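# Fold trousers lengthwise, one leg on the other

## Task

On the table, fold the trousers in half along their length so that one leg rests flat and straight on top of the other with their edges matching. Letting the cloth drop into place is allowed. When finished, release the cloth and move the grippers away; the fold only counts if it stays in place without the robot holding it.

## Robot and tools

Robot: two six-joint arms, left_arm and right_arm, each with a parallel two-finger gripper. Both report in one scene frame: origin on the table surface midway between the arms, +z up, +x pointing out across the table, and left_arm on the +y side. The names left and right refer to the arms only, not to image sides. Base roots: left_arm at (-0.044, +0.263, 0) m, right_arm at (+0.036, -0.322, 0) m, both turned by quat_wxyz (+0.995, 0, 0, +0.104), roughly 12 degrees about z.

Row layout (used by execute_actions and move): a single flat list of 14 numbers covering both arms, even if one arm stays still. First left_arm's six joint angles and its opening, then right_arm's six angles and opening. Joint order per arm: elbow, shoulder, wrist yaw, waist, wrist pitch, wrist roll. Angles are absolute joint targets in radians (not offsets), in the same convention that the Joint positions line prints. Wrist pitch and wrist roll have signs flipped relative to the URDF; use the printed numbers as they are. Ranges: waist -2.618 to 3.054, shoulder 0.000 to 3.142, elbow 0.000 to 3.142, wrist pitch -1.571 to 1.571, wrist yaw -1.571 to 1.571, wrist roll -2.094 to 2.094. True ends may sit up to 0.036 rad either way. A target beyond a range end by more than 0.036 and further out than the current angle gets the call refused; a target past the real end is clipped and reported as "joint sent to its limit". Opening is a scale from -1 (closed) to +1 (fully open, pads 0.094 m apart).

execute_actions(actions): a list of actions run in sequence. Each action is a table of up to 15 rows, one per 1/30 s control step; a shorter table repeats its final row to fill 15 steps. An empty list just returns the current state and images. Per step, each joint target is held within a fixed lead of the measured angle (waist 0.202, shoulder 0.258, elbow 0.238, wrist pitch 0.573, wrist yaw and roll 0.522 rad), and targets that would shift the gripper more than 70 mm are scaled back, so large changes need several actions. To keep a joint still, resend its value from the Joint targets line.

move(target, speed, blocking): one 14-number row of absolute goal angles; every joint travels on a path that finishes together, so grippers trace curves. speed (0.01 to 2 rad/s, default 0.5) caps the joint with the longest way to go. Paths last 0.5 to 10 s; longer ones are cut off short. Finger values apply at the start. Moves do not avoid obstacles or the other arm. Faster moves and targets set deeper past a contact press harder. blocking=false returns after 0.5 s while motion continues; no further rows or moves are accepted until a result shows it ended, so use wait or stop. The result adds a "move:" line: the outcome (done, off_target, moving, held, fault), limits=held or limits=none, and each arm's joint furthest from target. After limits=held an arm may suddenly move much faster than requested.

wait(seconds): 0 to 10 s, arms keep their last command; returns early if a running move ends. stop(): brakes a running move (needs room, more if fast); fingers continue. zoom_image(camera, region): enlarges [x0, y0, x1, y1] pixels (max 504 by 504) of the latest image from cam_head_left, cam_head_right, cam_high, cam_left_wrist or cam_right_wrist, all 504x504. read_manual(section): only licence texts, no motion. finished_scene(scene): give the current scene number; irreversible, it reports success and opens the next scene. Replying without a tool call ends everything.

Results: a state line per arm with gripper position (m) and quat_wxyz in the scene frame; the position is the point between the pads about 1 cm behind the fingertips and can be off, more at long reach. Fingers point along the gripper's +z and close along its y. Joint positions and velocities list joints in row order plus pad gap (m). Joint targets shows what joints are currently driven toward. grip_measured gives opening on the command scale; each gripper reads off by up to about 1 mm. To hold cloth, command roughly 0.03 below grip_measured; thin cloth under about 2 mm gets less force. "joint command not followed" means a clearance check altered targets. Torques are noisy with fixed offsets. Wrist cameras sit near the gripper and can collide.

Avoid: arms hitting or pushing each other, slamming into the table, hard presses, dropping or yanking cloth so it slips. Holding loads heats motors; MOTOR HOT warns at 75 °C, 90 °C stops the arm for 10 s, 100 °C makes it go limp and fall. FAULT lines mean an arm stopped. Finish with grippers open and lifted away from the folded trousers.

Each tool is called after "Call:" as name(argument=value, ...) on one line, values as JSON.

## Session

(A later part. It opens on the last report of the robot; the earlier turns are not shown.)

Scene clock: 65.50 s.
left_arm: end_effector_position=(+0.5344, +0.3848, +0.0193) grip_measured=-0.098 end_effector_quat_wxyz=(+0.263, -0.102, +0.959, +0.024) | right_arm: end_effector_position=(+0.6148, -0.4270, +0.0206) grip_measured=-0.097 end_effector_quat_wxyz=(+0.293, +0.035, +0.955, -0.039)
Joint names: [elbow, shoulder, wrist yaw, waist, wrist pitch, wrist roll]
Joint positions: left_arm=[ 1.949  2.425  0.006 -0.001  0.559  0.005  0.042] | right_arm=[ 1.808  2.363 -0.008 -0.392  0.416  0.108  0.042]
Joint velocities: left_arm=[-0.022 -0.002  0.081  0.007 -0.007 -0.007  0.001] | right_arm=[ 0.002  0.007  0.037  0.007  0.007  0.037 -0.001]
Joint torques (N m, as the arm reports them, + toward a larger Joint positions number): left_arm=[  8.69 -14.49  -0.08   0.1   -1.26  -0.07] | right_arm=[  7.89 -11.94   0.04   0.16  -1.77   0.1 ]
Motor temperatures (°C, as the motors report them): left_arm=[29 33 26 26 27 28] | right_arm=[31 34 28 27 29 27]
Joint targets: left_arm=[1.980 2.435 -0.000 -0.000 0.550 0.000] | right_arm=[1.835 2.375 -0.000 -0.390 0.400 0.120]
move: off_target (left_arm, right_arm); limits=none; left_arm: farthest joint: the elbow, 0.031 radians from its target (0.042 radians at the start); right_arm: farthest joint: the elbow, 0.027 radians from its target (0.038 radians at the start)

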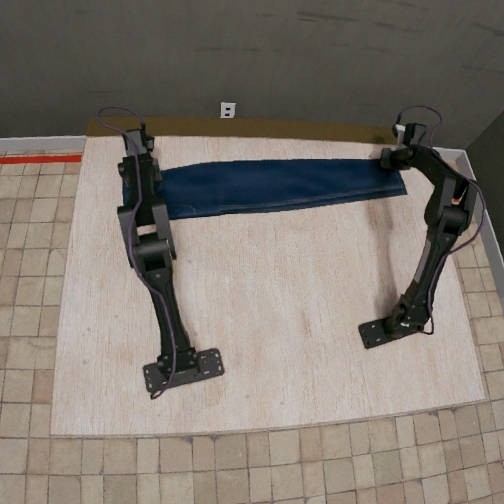

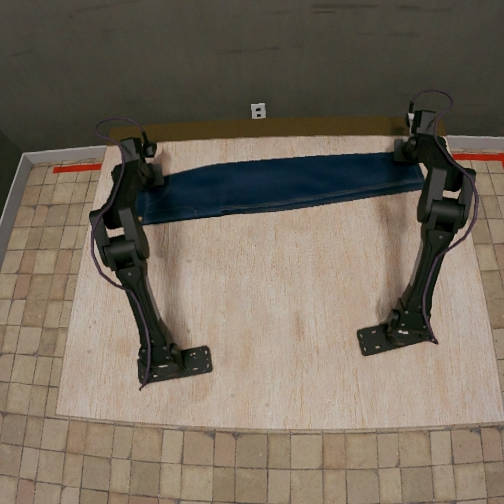

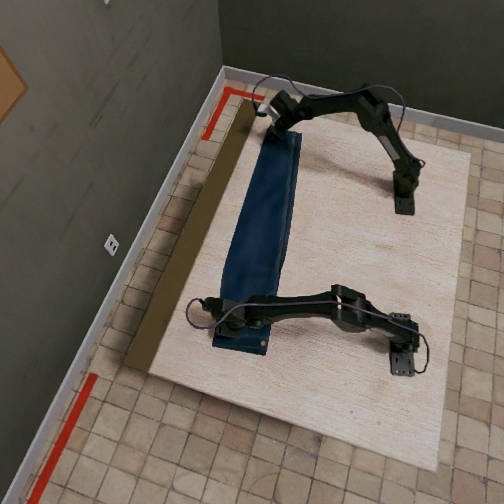

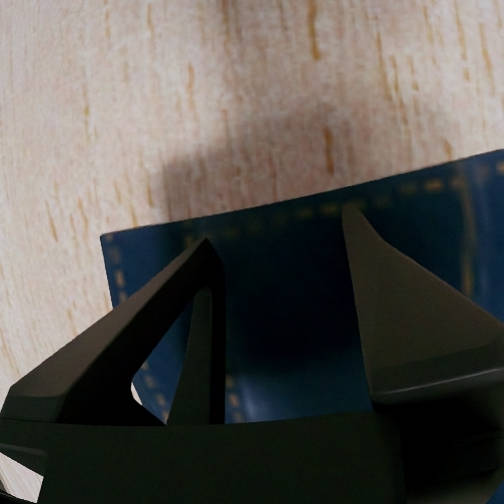

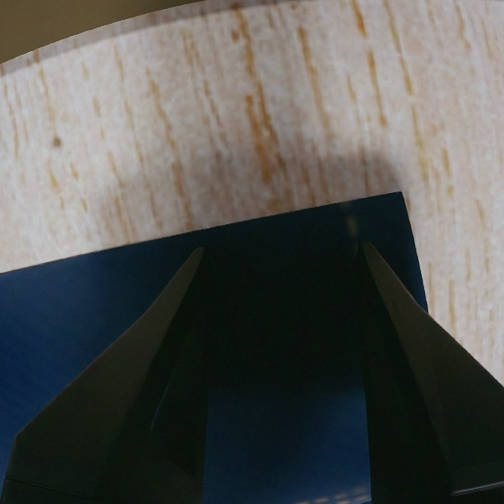

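Call:
execute_actions(actions=[[[1.93,2.47,0,0,0.6,0,-0.1,1.79,2.41,0,-0.39,0.46,0.04,-0.1]],[[1.91,2.5,0,0,0.65,0,-0.1,1.77,2.44,0,-0.39,0.51,0.04,-0.1]],[[1.91,2.5,0,-0.025,0.65,0,-0.55,1.77,2.44,0,-0.365,0.51,0.04,-0.55]],[[1.91,2.5,0,-0.04,0.65,0,-1,1.77,2.44,0,-0.35,0.51,0.04,-1]]])

Call:
move(target=[1.94,2.33,0,-0.02,0.62,0,-1,1.8,2.27,0,-0.37,0.48,0.04,-1], speed=0.15)

Scene clock: 70.53 s.
left_arm: end_effector_position=(+0.5363, +0.3780, +0.0143) grip_measured=-0.980 end_effector_quat_wxyz=(+0.261, -0.094, +0.960, +0.034) | right_arm: end_effector_position=(+0.6166, -0.4133, +0.0157) grip_measured=-0.994 end_effector_quat_wxyz=(+0.290, +0.053, +0.955, -0.034)
Joint names: [elbow, shoulder, wrist yaw, waist, wrist pitch, wrist roll]
Joint positions: left_arm=[ 1.949  2.436 -0.019 -0.021  0.552  0.003  0.001] | right_arm=[ 1.808  2.372  0.009 -0.363  0.414  0.049  0.   ]
Joint velocities: left_arm=[-0.017 -0.012  0.037  0.002  0.095  0.051  0.001] | right_arm=[ 0.002  0.002 -0.022 -0.002 -0.11   0.007 -0.   ]
Joint torques (N m, as the arm reports them, + toward a larger Joint positions number): left_arm=[ 3.68 -9.91  0.24 -1.61 -0.18 -0.05] | right_arm=[ 3.19 -7.96 -0.12  1.24 -0.74 -0.09]
Motor temperatures (°C, as the motors report them): left_arm=[29 33 26 26 27 28] | right_arm=[30 34 28 27 29 27]
Joint targets: left_arm=[1.910 2.500 -0.000 -0.040 0.650 0.000] | right_arm=[1.770 2.440 0.000 -0.350 0.510 0.040]

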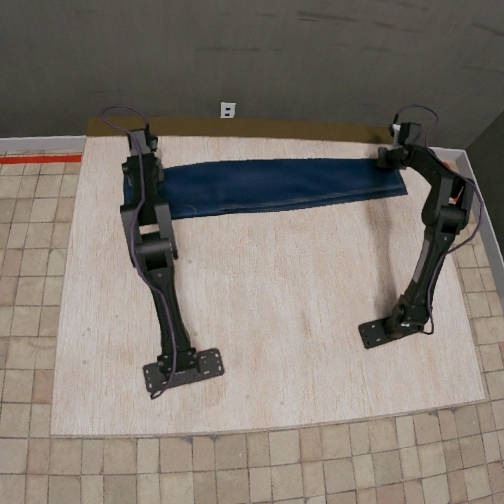

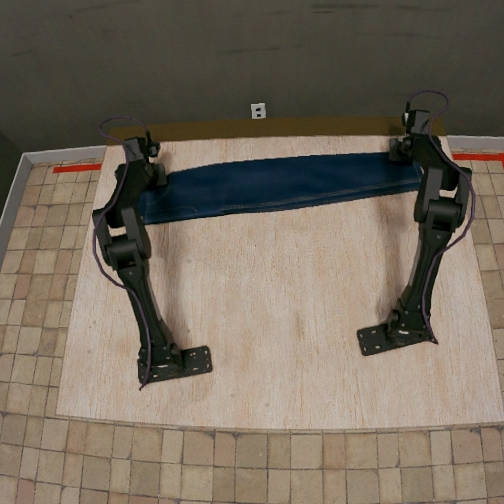

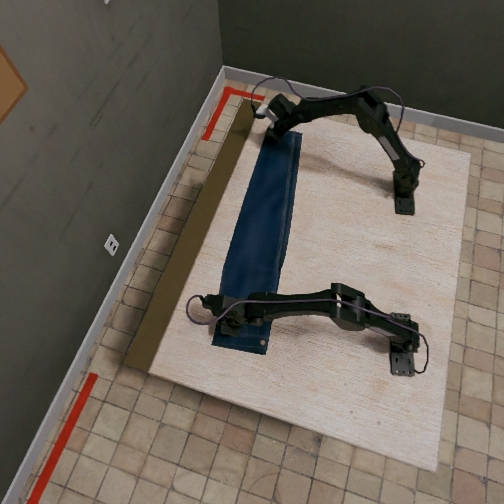

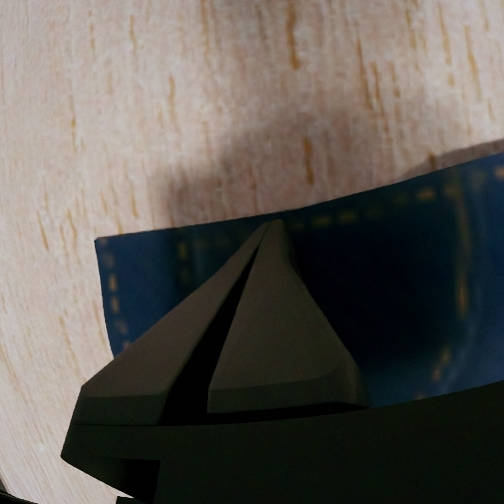

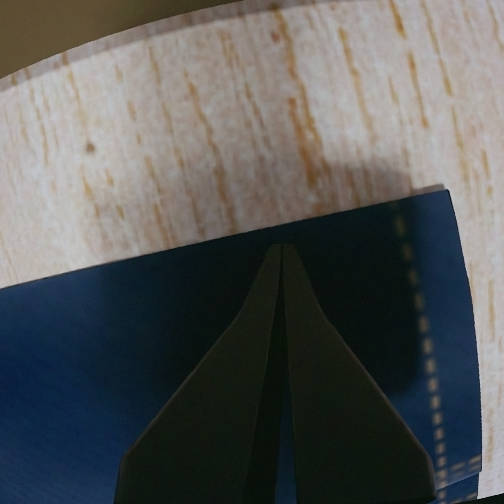

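Scene clock: 71.87 s.
left_arm: end_effector_position=(+0.5327, +0.3757, +0.0556) grip_measured=-0.980 end_effector_quat_wxyz=(+0.277, -0.093, +0.956, +0.031) | right_arm: end_effector_position=(+0.6122, -0.4123, +0.0501) grip_measured=-0.994 end_effector_quat_wxyz=(+0.300, +0.052, +0.952, -0.034)
Joint names: [elbow, shoulder, wrist yaw, waist, wrist pitch, wrist roll]
Joint positions: left_arm=[ 1.949  2.351 -0.011 -0.021  0.604  0.003  0.001] | right_arm=[ 1.808  2.298  0.007 -0.363  0.467  0.049  0.   ]
Joint velocities: left_arm=[-0.012 -0.007 -0.081 -0.007 -0.007  0.007  0.   ] | right_arm=[-0.012  0.007 -0.007 -0.007  0.037  0.022  0.   ]
Joint torques (N m, as the arm reports them, + toward a larger Joint positions number): left_arm=[  5.95 -16.73   0.12   0.03  -1.06  -0.05] | right_arm=[  5.45 -14.53  -0.11  -0.63  -1.54  -0.1 ]
Motor temperatures (°C, as the motors report them): left_arm=[29 34 26 26 27 28] | right_arm=[30 34 28 27 29 27]
Joint targets: left_arm=[1.940 2.330 0.000 -0.020 0.620 0.000] | right_arm=[1.800 2.270 -0.000 -0.370 0.480 0.040]
move: off_target (left_arm, right_arm); limits=none; left_arm: farthest joint: the shoulder, 0.021 radians from its target (0.106 radians at the start); right_arm: farthest joint: the shoulder, 0.028 radians from its target (0.102 radians at the start)

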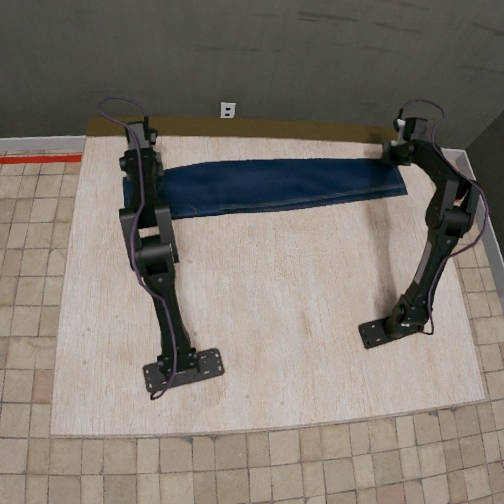

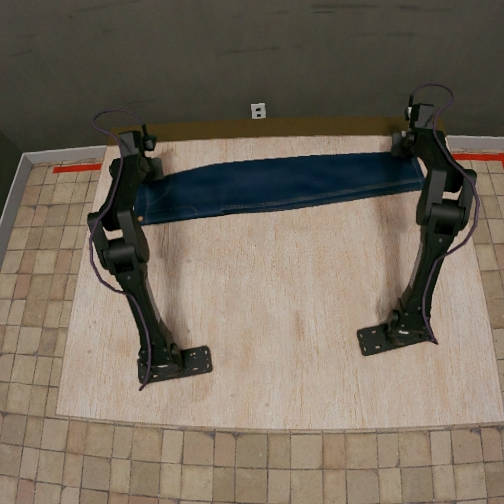

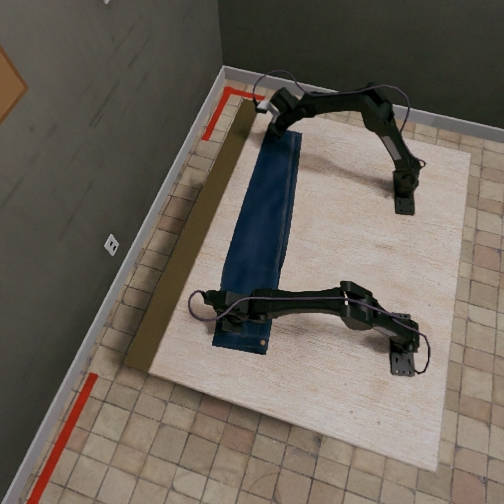

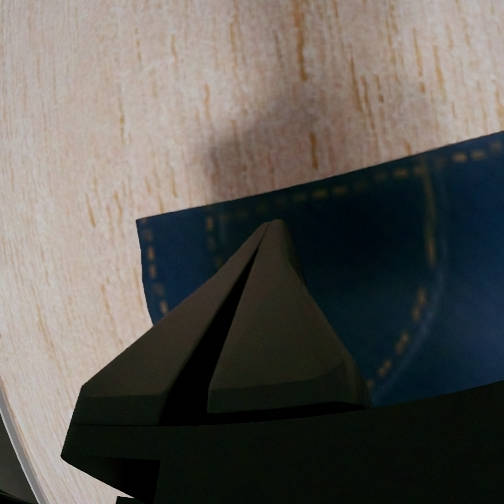

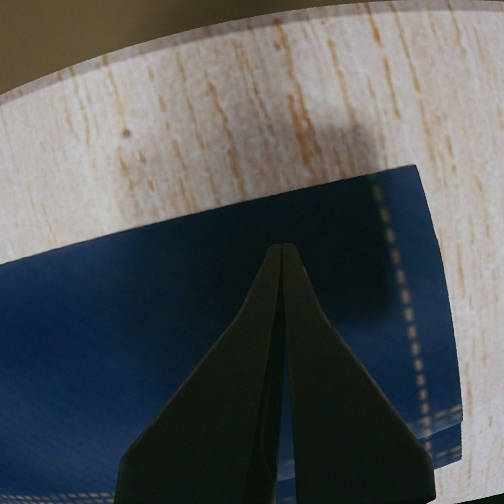

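Call:
move(target=[1.94,2.39,0,0.05,0.58,0,0.3,1.8,2.345,0,-0.425,0.37,0,0.3], speed=0.2)

Call:
execute_actions(actions=[[[1.93,2.46,0,0.05,0.62,0,0.3,1.79,2.41,0,-0.425,0.42,0,0.3]],[[1.89,2.53,0,0.04,0.75,0,0.3,1.75,2.48,0,-0.415,0.56,0,0.3]],[[1.89,2.53,0,0.02,0.75,0,-0.35,1.75,2.48,0,-0.395,0.56,0,-0.35]]])

Call:
execute_actions(actions=[[[1.89,2.53,0,0.0,0.75,0,-1,1.75,2.48,0,-0.375,0.56,0,-1]]])

Scene clock: 76.20 s.
left_arm: end_effector_position=(+0.5214, +0.4138, +0.0329) grip_measured=+0.298 end_effector_quat_wxyz=(+0.258, -0.126, +0.957, +0.037) | right_arm: end_effector_position=(+0.6160, -0.4472, +0.0310) grip_measured=+0.297 end_effector_quat_wxyz=(+0.309, +0.097, +0.946, -0.038)
Joint names: [elbow, shoulder, wrist yaw, waist, wrist pitch, wrist roll]
Joint positions: left_arm=[ 1.949  2.392 -0.009  0.047  0.601  0.003  0.061] | right_arm=[ 1.808  2.35   0.006 -0.421  0.397  0.011  0.061]
Joint velocities: left_arm=[-0.002  0.022  0.007 -0.002  0.037 -0.095 -0.   ] | right_arm=[-0.022  0.007 -0.037 -0.007 -0.022 -0.051 -0.   ]
Joint torques (N m, as the arm reports them, + toward a larger Joint positions number): left_arm=[  5.87 -15.29   0.12   0.3   -1.37  -0.05] | right_arm=[  5.4  -13.08  -0.09  -0.42  -1.91  -0.12]
Motor temperatures (°C, as the motors report them): left_arm=[29 35 26 26 27 28] | right_arm=[30 36 28 27 29 27]
Joint targets: left_arm=[1.940 2.390 -0.000 0.050 0.580 0.000] | right_arm=[1.800 2.345 0.000 -0.425 0.370 0.000]
move: off_target (left_arm, right_arm); limits=none; left_arm: farthest joint: the wrist pitch, 0.021 radians from its target (0.024 radians at the start); right_arm: farthest joint: the wrist pitch, 0.027 radians from its target (0.097 radians at the start)

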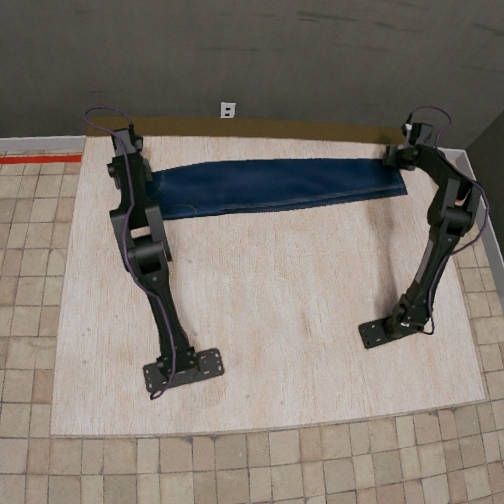

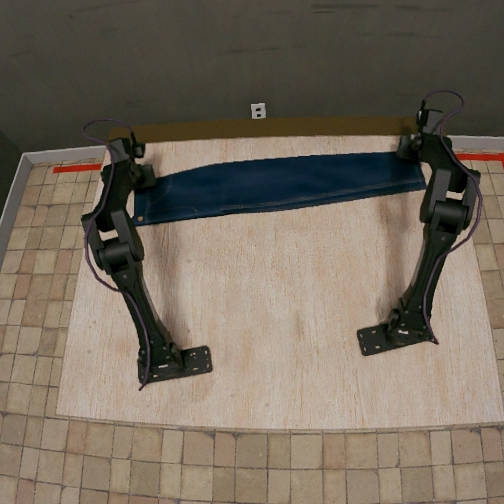

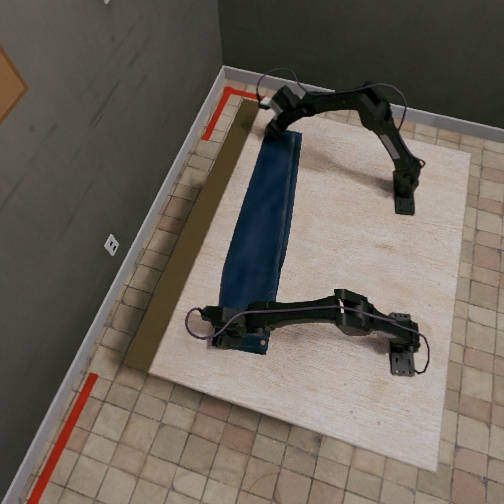

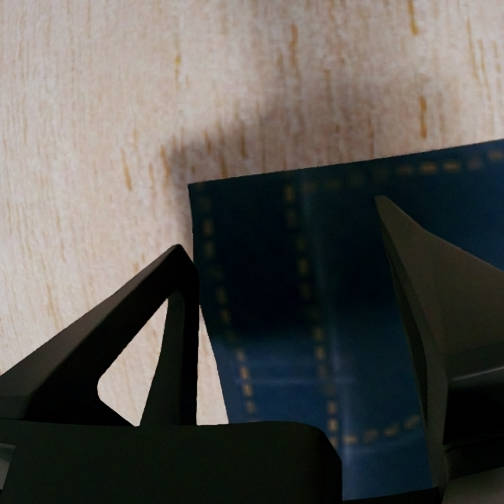

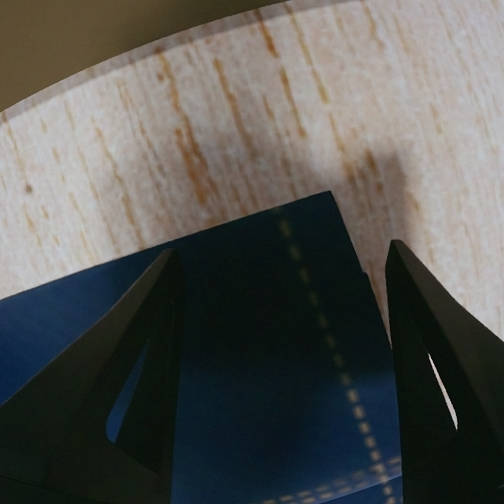

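Scene clock: 77.70 s.
left_arm: end_effector_position=(+0.5241, +0.4078, +0.0146) grip_measured=-0.347 end_effector_quat_wxyz=(+0.250, -0.121, +0.960, +0.034) | right_arm: end_effector_position=(+0.6187, -0.4347, +0.0144) grip_measured=-0.347 end_effector_quat_wxyz=(+0.302, +0.095, +0.948, -0.021)
Joint names: [elbow, shoulder, wrist yaw, waist, wrist pitch, wrist roll]
Joint positions: left_arm=[ 1.949  2.429 -0.008  0.037  0.58   0.004  0.031] | right_arm=[ 1.808  2.383 -0.017 -0.406  0.38  -0.007  0.031]
Joint velocities: left_arm=[-0.012 -0.012 -0.022  0.012 -0.022 -0.007 -0.   ] | right_arm=[-0.012  0.002 -0.037 -0.012  0.007  0.007 -0.001]
Joint torques (N m, as the arm reports them, + toward a larger Joint positions number): left_arm=[ 3.31 -8.89  0.07 -1.02  0.16 -0.05] | right_arm=[ 2.84 -7.75  0.08  0.64 -0.44  0.05]
Motor temperatures (°C, as the motors report them): left_arm=[29 35 26 26 27 28] | right_arm=[30 35 28 27 29 27]
Joint targets: left_arm=[1.905 2.505 -0.002 0.024 0.707 0.001] | right_arm=[1.765 2.455 -0.004 -0.398 0.513 -0.002]

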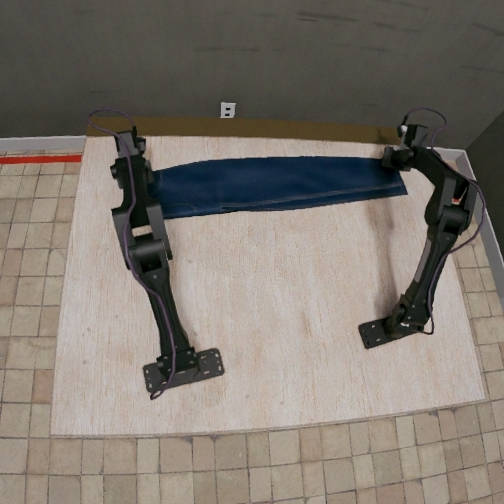

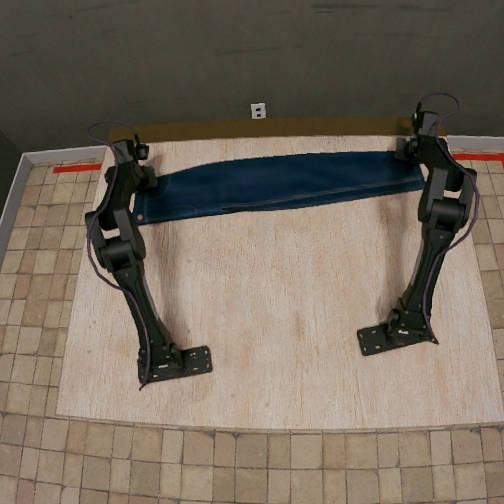

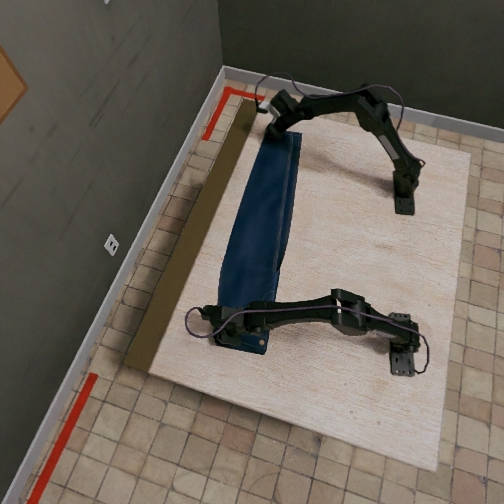

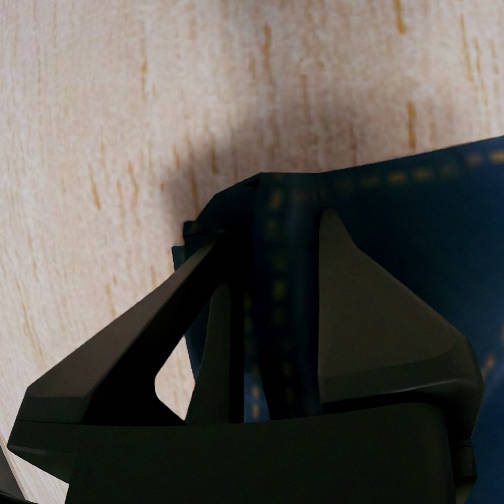

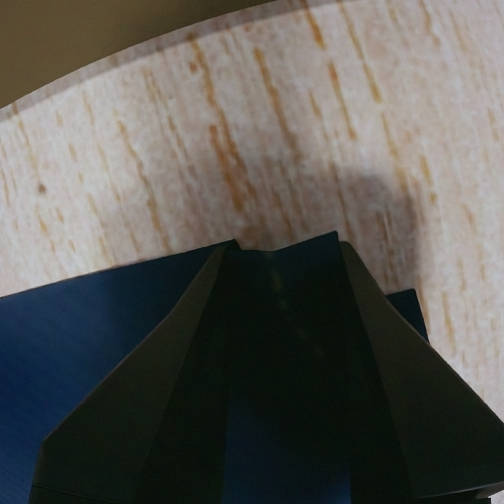

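Scene clock: 78.20 s.
left_arm: end_effector_position=(+0.5264, +0.3986, +0.0146) grip_measured=-0.947 end_effector_quat_wxyz=(+0.250, -0.113, +0.961, +0.034) | right_arm: end_effector_position=(+0.6208, -0.4235, +0.0144) grip_measured=-0.949 end_effector_quat_wxyz=(+0.302, +0.086, +0.949, -0.018)
Joint names: [elbow, shoulder, wrist yaw, waist, wrist pitch, wrist roll]
Joint positions: left_arm=[ 1.949  2.429 -0.011  0.019  0.58   0.003  0.003] | right_arm=[ 1.808  2.383 -0.017 -0.387  0.38  -0.007  0.002]
Joint velocities: left_arm=[ 0.002 -0.007 -0.125  0.007 -0.007 -0.051  0.   ] | right_arm=[-0.017  0.012 -0.022 -0.012  0.066 -0.007  0.001]
Joint torques (N m, as the arm reports them, + toward a larger Joint positions number): left_arm=[ 3.32 -8.86  0.08 -1.12  0.17 -0.04] | right_arm=[ 2.83 -7.76  0.07  0.84 -0.45  0.05]
Motor temperatures (°C, as the motors report them): left_arm=[28 35 26 26 27 28] | right_arm=[30 35 28 27 29 27]
Joint targets: left_arm=[1.905 2.505 -0.003 0.005 0.707 0.001] | right_arm=[1.765 2.455 -0.004 -0.378 0.513 -0.002]

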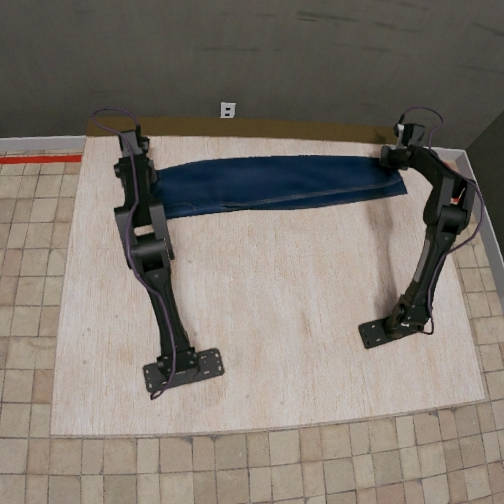

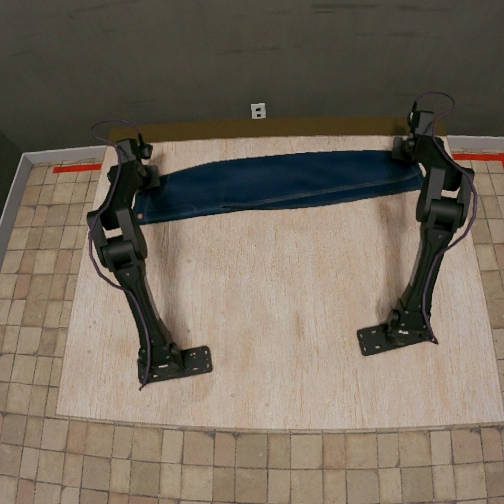

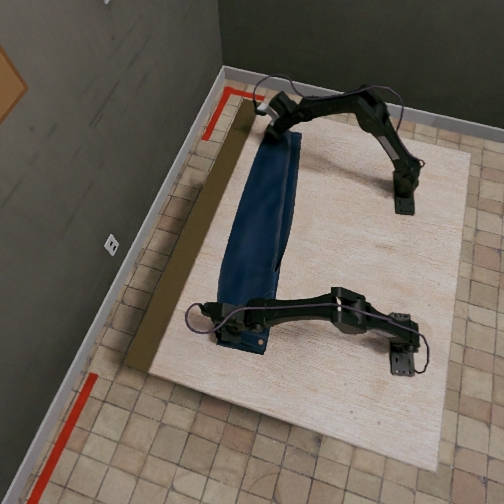

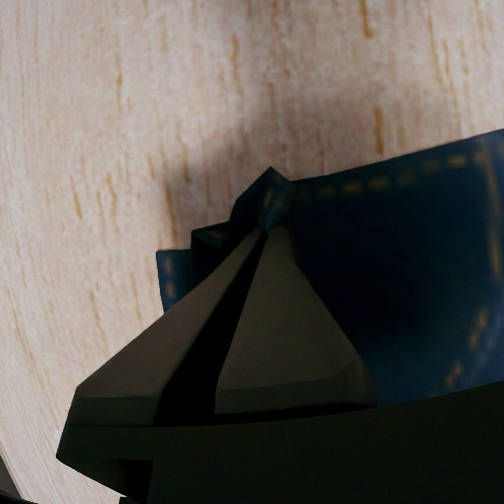

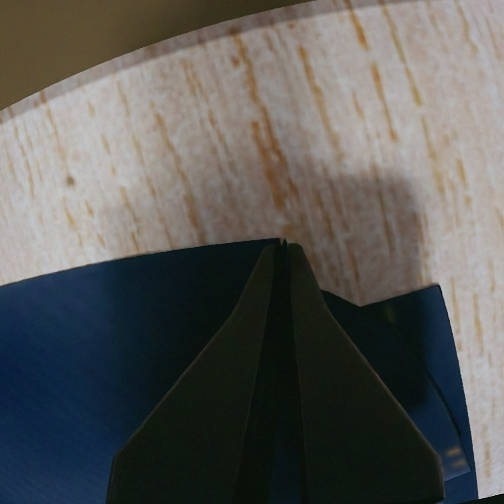

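Call:
move(target=[1.94,2.35,0,0.02,0.62,0,-1,1.8,2.3,0,-0.39,0.43,0,-1], speed=0.2)

Call:
move(target=[1.41,1.81,0,0.06,0.58,0,-1,1.435,1.89,0,-0.455,0.53,0.2,-1], speed=0.35)

Scene clock: 82.43 s.
left_arm: end_effector_position=(+0.5258, +0.3949, +0.0430) grip_measured=-0.947 end_effector_quat_wxyz=(+0.264, -0.110, +0.958, +0.026) | right_arm: end_effector_position=(+0.6172, -0.4228, +0.0380) grip_measured=-0.949 end_effector_quat_wxyz=(+0.307, +0.086, +0.948, -0.018)
Joint names: [elbow, shoulder, wrist yaw, waist, wrist pitch, wrist roll]
Joint positions: left_arm=[1.949 2.372 0.008 0.019 0.61  0.003 0.003] | right_arm=[ 1.808  2.331 -0.017 -0.387  0.422 -0.007  0.002]
Joint velocities: left_arm=[-0.002 -0.002  0.022 -0.007  0.051  0.007  0.   ] | right_arm=[-0.007  0.007 -0.051 -0.012 -0.007 -0.007 -0.   ]
Joint torques (N m, as the arm reports them, + toward a larger Joint positions number): left_arm=[  5.87 -16.88  -0.1    0.    -1.09  -0.05] | right_arm=[  5.39 -14.9    0.13  -0.29  -1.58   0.07]
Motor temperatures (°C, as the motors report them): left_arm=[28 34 26 26 27 28] | right_arm=[29 35 28 27 29 27]
Joint targets: left_arm=[1.940 2.350 -0.000 0.020 0.620 0.000] | right_arm=[1.800 2.300 -0.000 -0.390 0.430 0.000]
move: off_target (left_arm, right_arm); limits=none; left_arm: farthest joint: the shoulder, 0.022 radians from its target (0.079 radians at the start); right_arm: farthest joint: the shoulder, 0.031 radians from its target (0.083 radians at the start)

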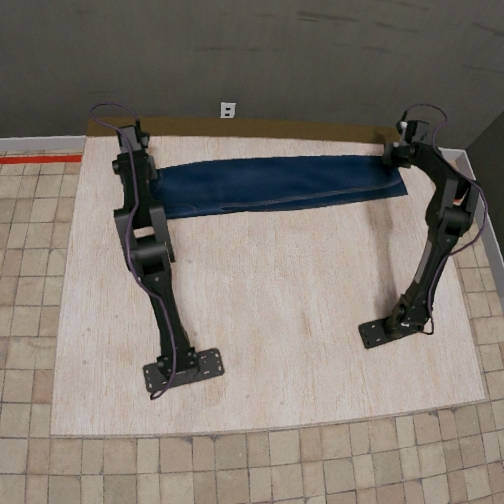

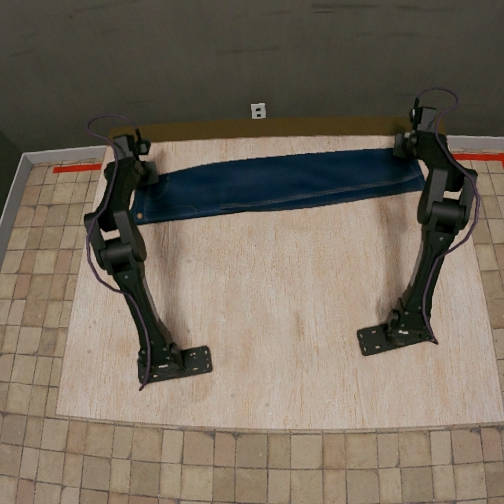

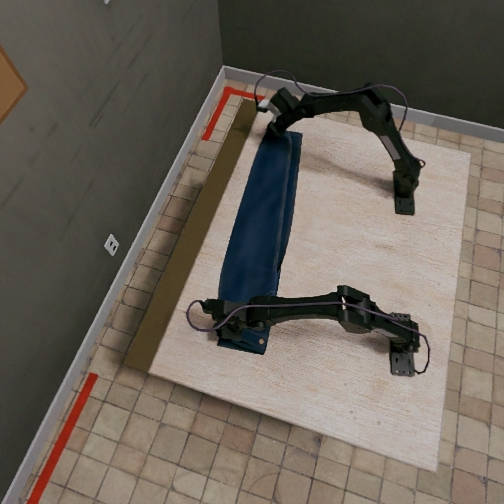

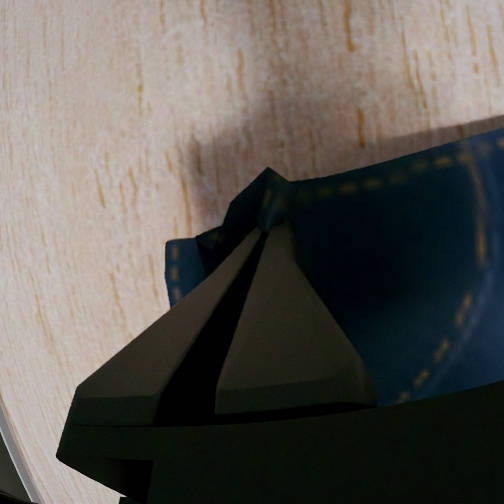

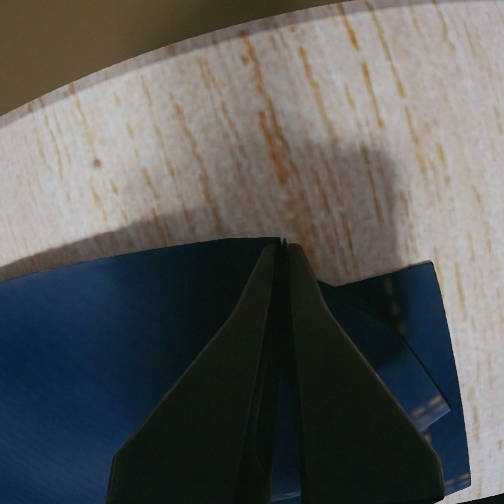

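Scene clock: 84.60 s.
left_arm: end_effector_position=(+0.4102, +0.3776, +0.1192) grip_measured=-0.947 end_effector_quat_wxyz=(+0.272, -0.119, +0.954, +0.028) | right_arm: end_effector_position=(+0.5131, -0.4288, +0.0976) grip_measured=-0.949 end_effector_quat_wxyz=(+0.274, +0.018, +0.960, -0.048)
Joint names: [elbow, shoulder, wrist yaw, waist, wrist pitch, wrist roll]
Joint positions: left_arm=[1.424 1.835 0.011 0.04  0.604 0.003 0.003] | right_arm=[ 1.445  1.921 -0.022 -0.439  0.531  0.187  0.002]
Joint velocities: left_arm=[ 0.022  0.002 -0.051  0.002  0.066  0.139  0.   ] | right_arm=[-0.002 -0.002  0.051  0.012 -0.037 -0.007 -0.   ]
Joint torques (N m, as the arm reports them, + toward a larger Joint positions number): left_arm=[  5.58 -12.52  -0.13   1.63  -1.47  -0.05] | right_arm=[  5.23 -11.81   0.18  -1.46  -1.59   0.16]
Motor temperatures (°C, as the motors report them): left_arm=[28 35 26 26 27 28] | right_arm=[29 36 28 27 29 27]
Joint targets: left_arm=[1.410 1.810 -0.000 0.060 0.580 -0.000] | right_arm=[1.435 1.890 0.000 -0.455 0.530 0.200]
move: off_target (left_arm, right_arm); limits=none; left_arm: farthest joint: the shoulder, 0.025 radians from its target (0.562 radians at the start); right_arm: farthest joint: the shoulder, 0.031 radians from its target (0.441 radians at the start)

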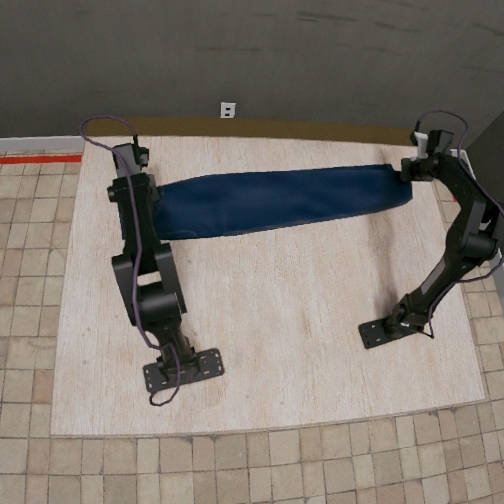

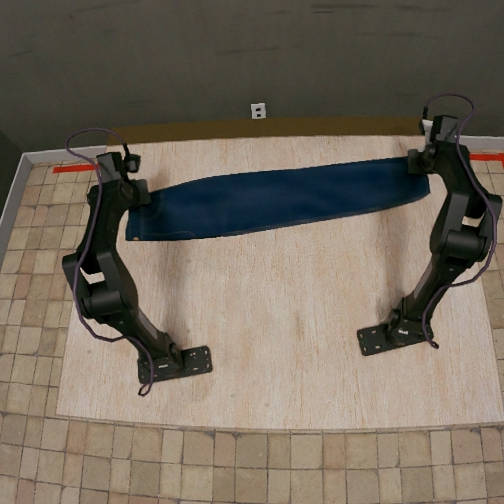

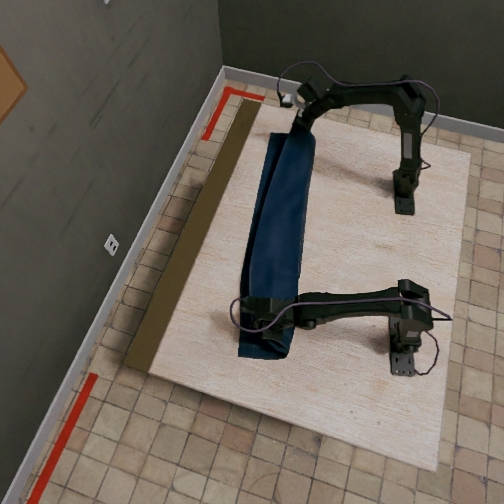

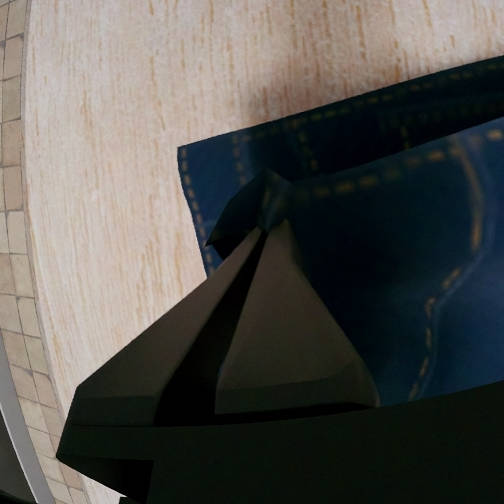

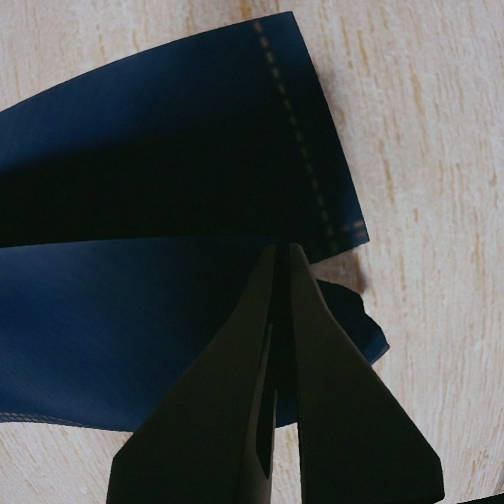

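Call:
move(target=[1.33,2.02,0,0.08,0.30,0,-1,1.745,2.245,0,-0.37,0.44,0.25,-1], speed=0.25)

Call:
zoom_image(camera="cam_high", region=[150,110,400,380])

Scene clock: 89.53 s.
left_arm: end_effector_position=(+0.4339, +0.3944, +0.0389) grip_measured=-0.947 end_effector_quat_wxyz=(+0.276, -0.129, +0.952, +0.029) | right_arm: end_effector_position=(+0.5868, -0.4101, +0.0388) grip_measured=-0.949 end_effector_quat_wxyz=(+0.270, -0.037, +0.961, -0.046)
Joint names: [elbow, shoulder, wrist yaw, waist, wrist pitch, wrist roll]
Joint positions: left_arm=[1.342 2.021 0.017 0.064 0.329 0.003 0.003] | right_arm=[ 1.709  2.248 -0.02  -0.375  0.476  0.239  0.002]
Joint velocities: left_arm=[ 0.002 -0.002 -0.051 -0.017  0.037  0.007  0.   ] | right_arm=[-0.012 -0.007 -0.022 -0.012 -0.007 -0.022 -0.   ]
Joint torques (N m, as the arm reports them, + toward a larger Joint positions number): left_arm=[  5.39 -11.79  -0.2    1.35  -1.5   -0.05] | right_arm=[  8.49 -12.27   0.16   0.38  -1.9    0.12]
Motor temperatures (°C, as the motors report them): left_arm=[28 34 26 26 28 28] | right_arm=[30 36 28 27 30 27]
Joint targets: left_arm=[1.330 2.020 0.000 0.080 0.300 -0.000] | right_arm=[1.745 2.245 0.000 -0.370 0.440 0.250]
move: off_target (left_arm, right_arm); limits=none; left_arm: farthest joint: the wrist pitch, 0.029 radians from its target (0.304 radians at the start); right_arm: farthest joint: the elbow, 0.036 radians from its target (0.300 radians at the start)

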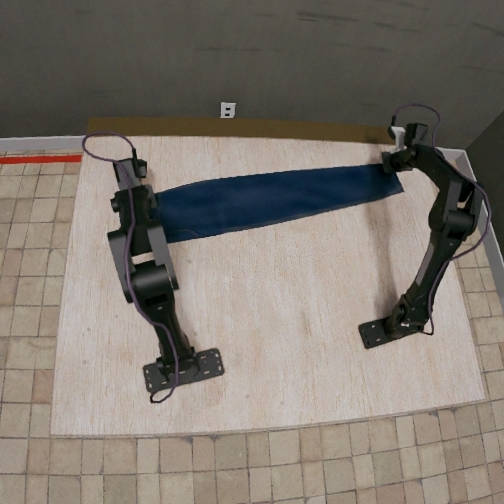

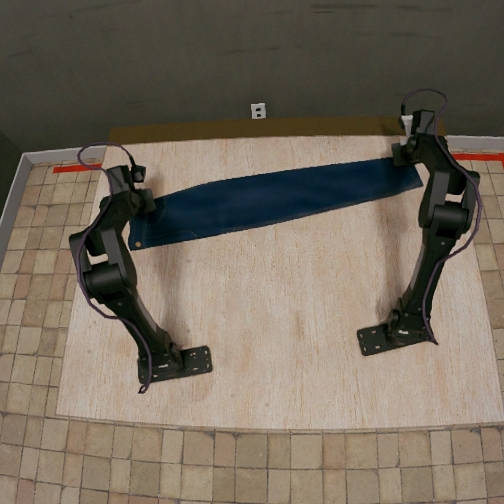

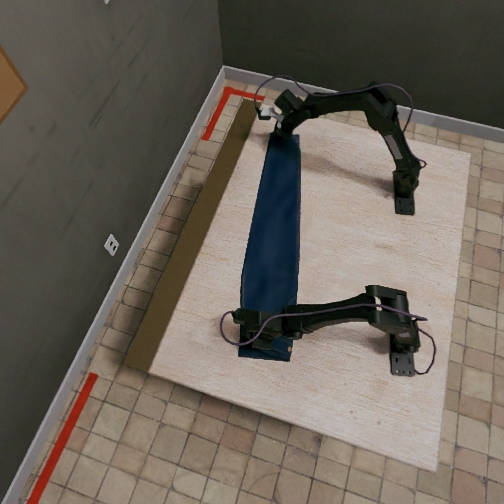

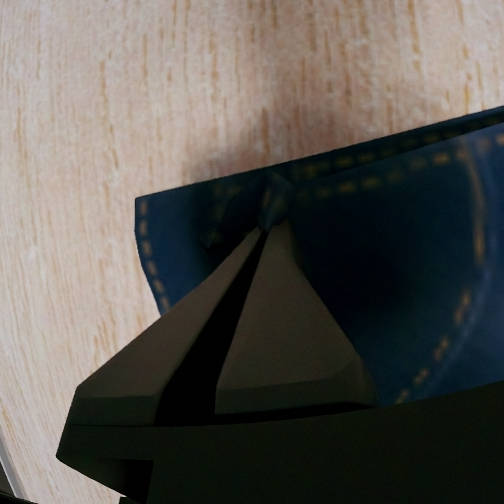

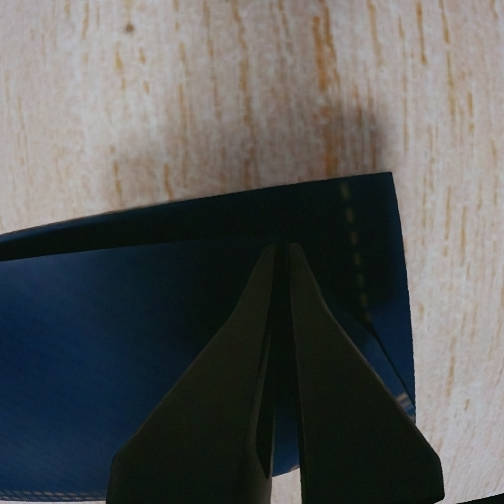

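Region (150, 110, 400, 380) of cam_high's 504x504 image, scaled by 1.867, with more detail than that image has; it fills the left 467 columns of this view, and the rest is white.

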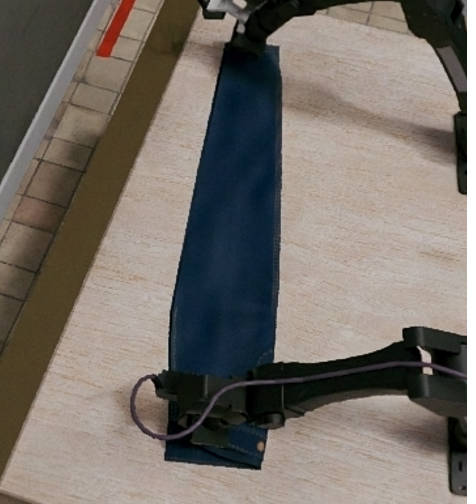

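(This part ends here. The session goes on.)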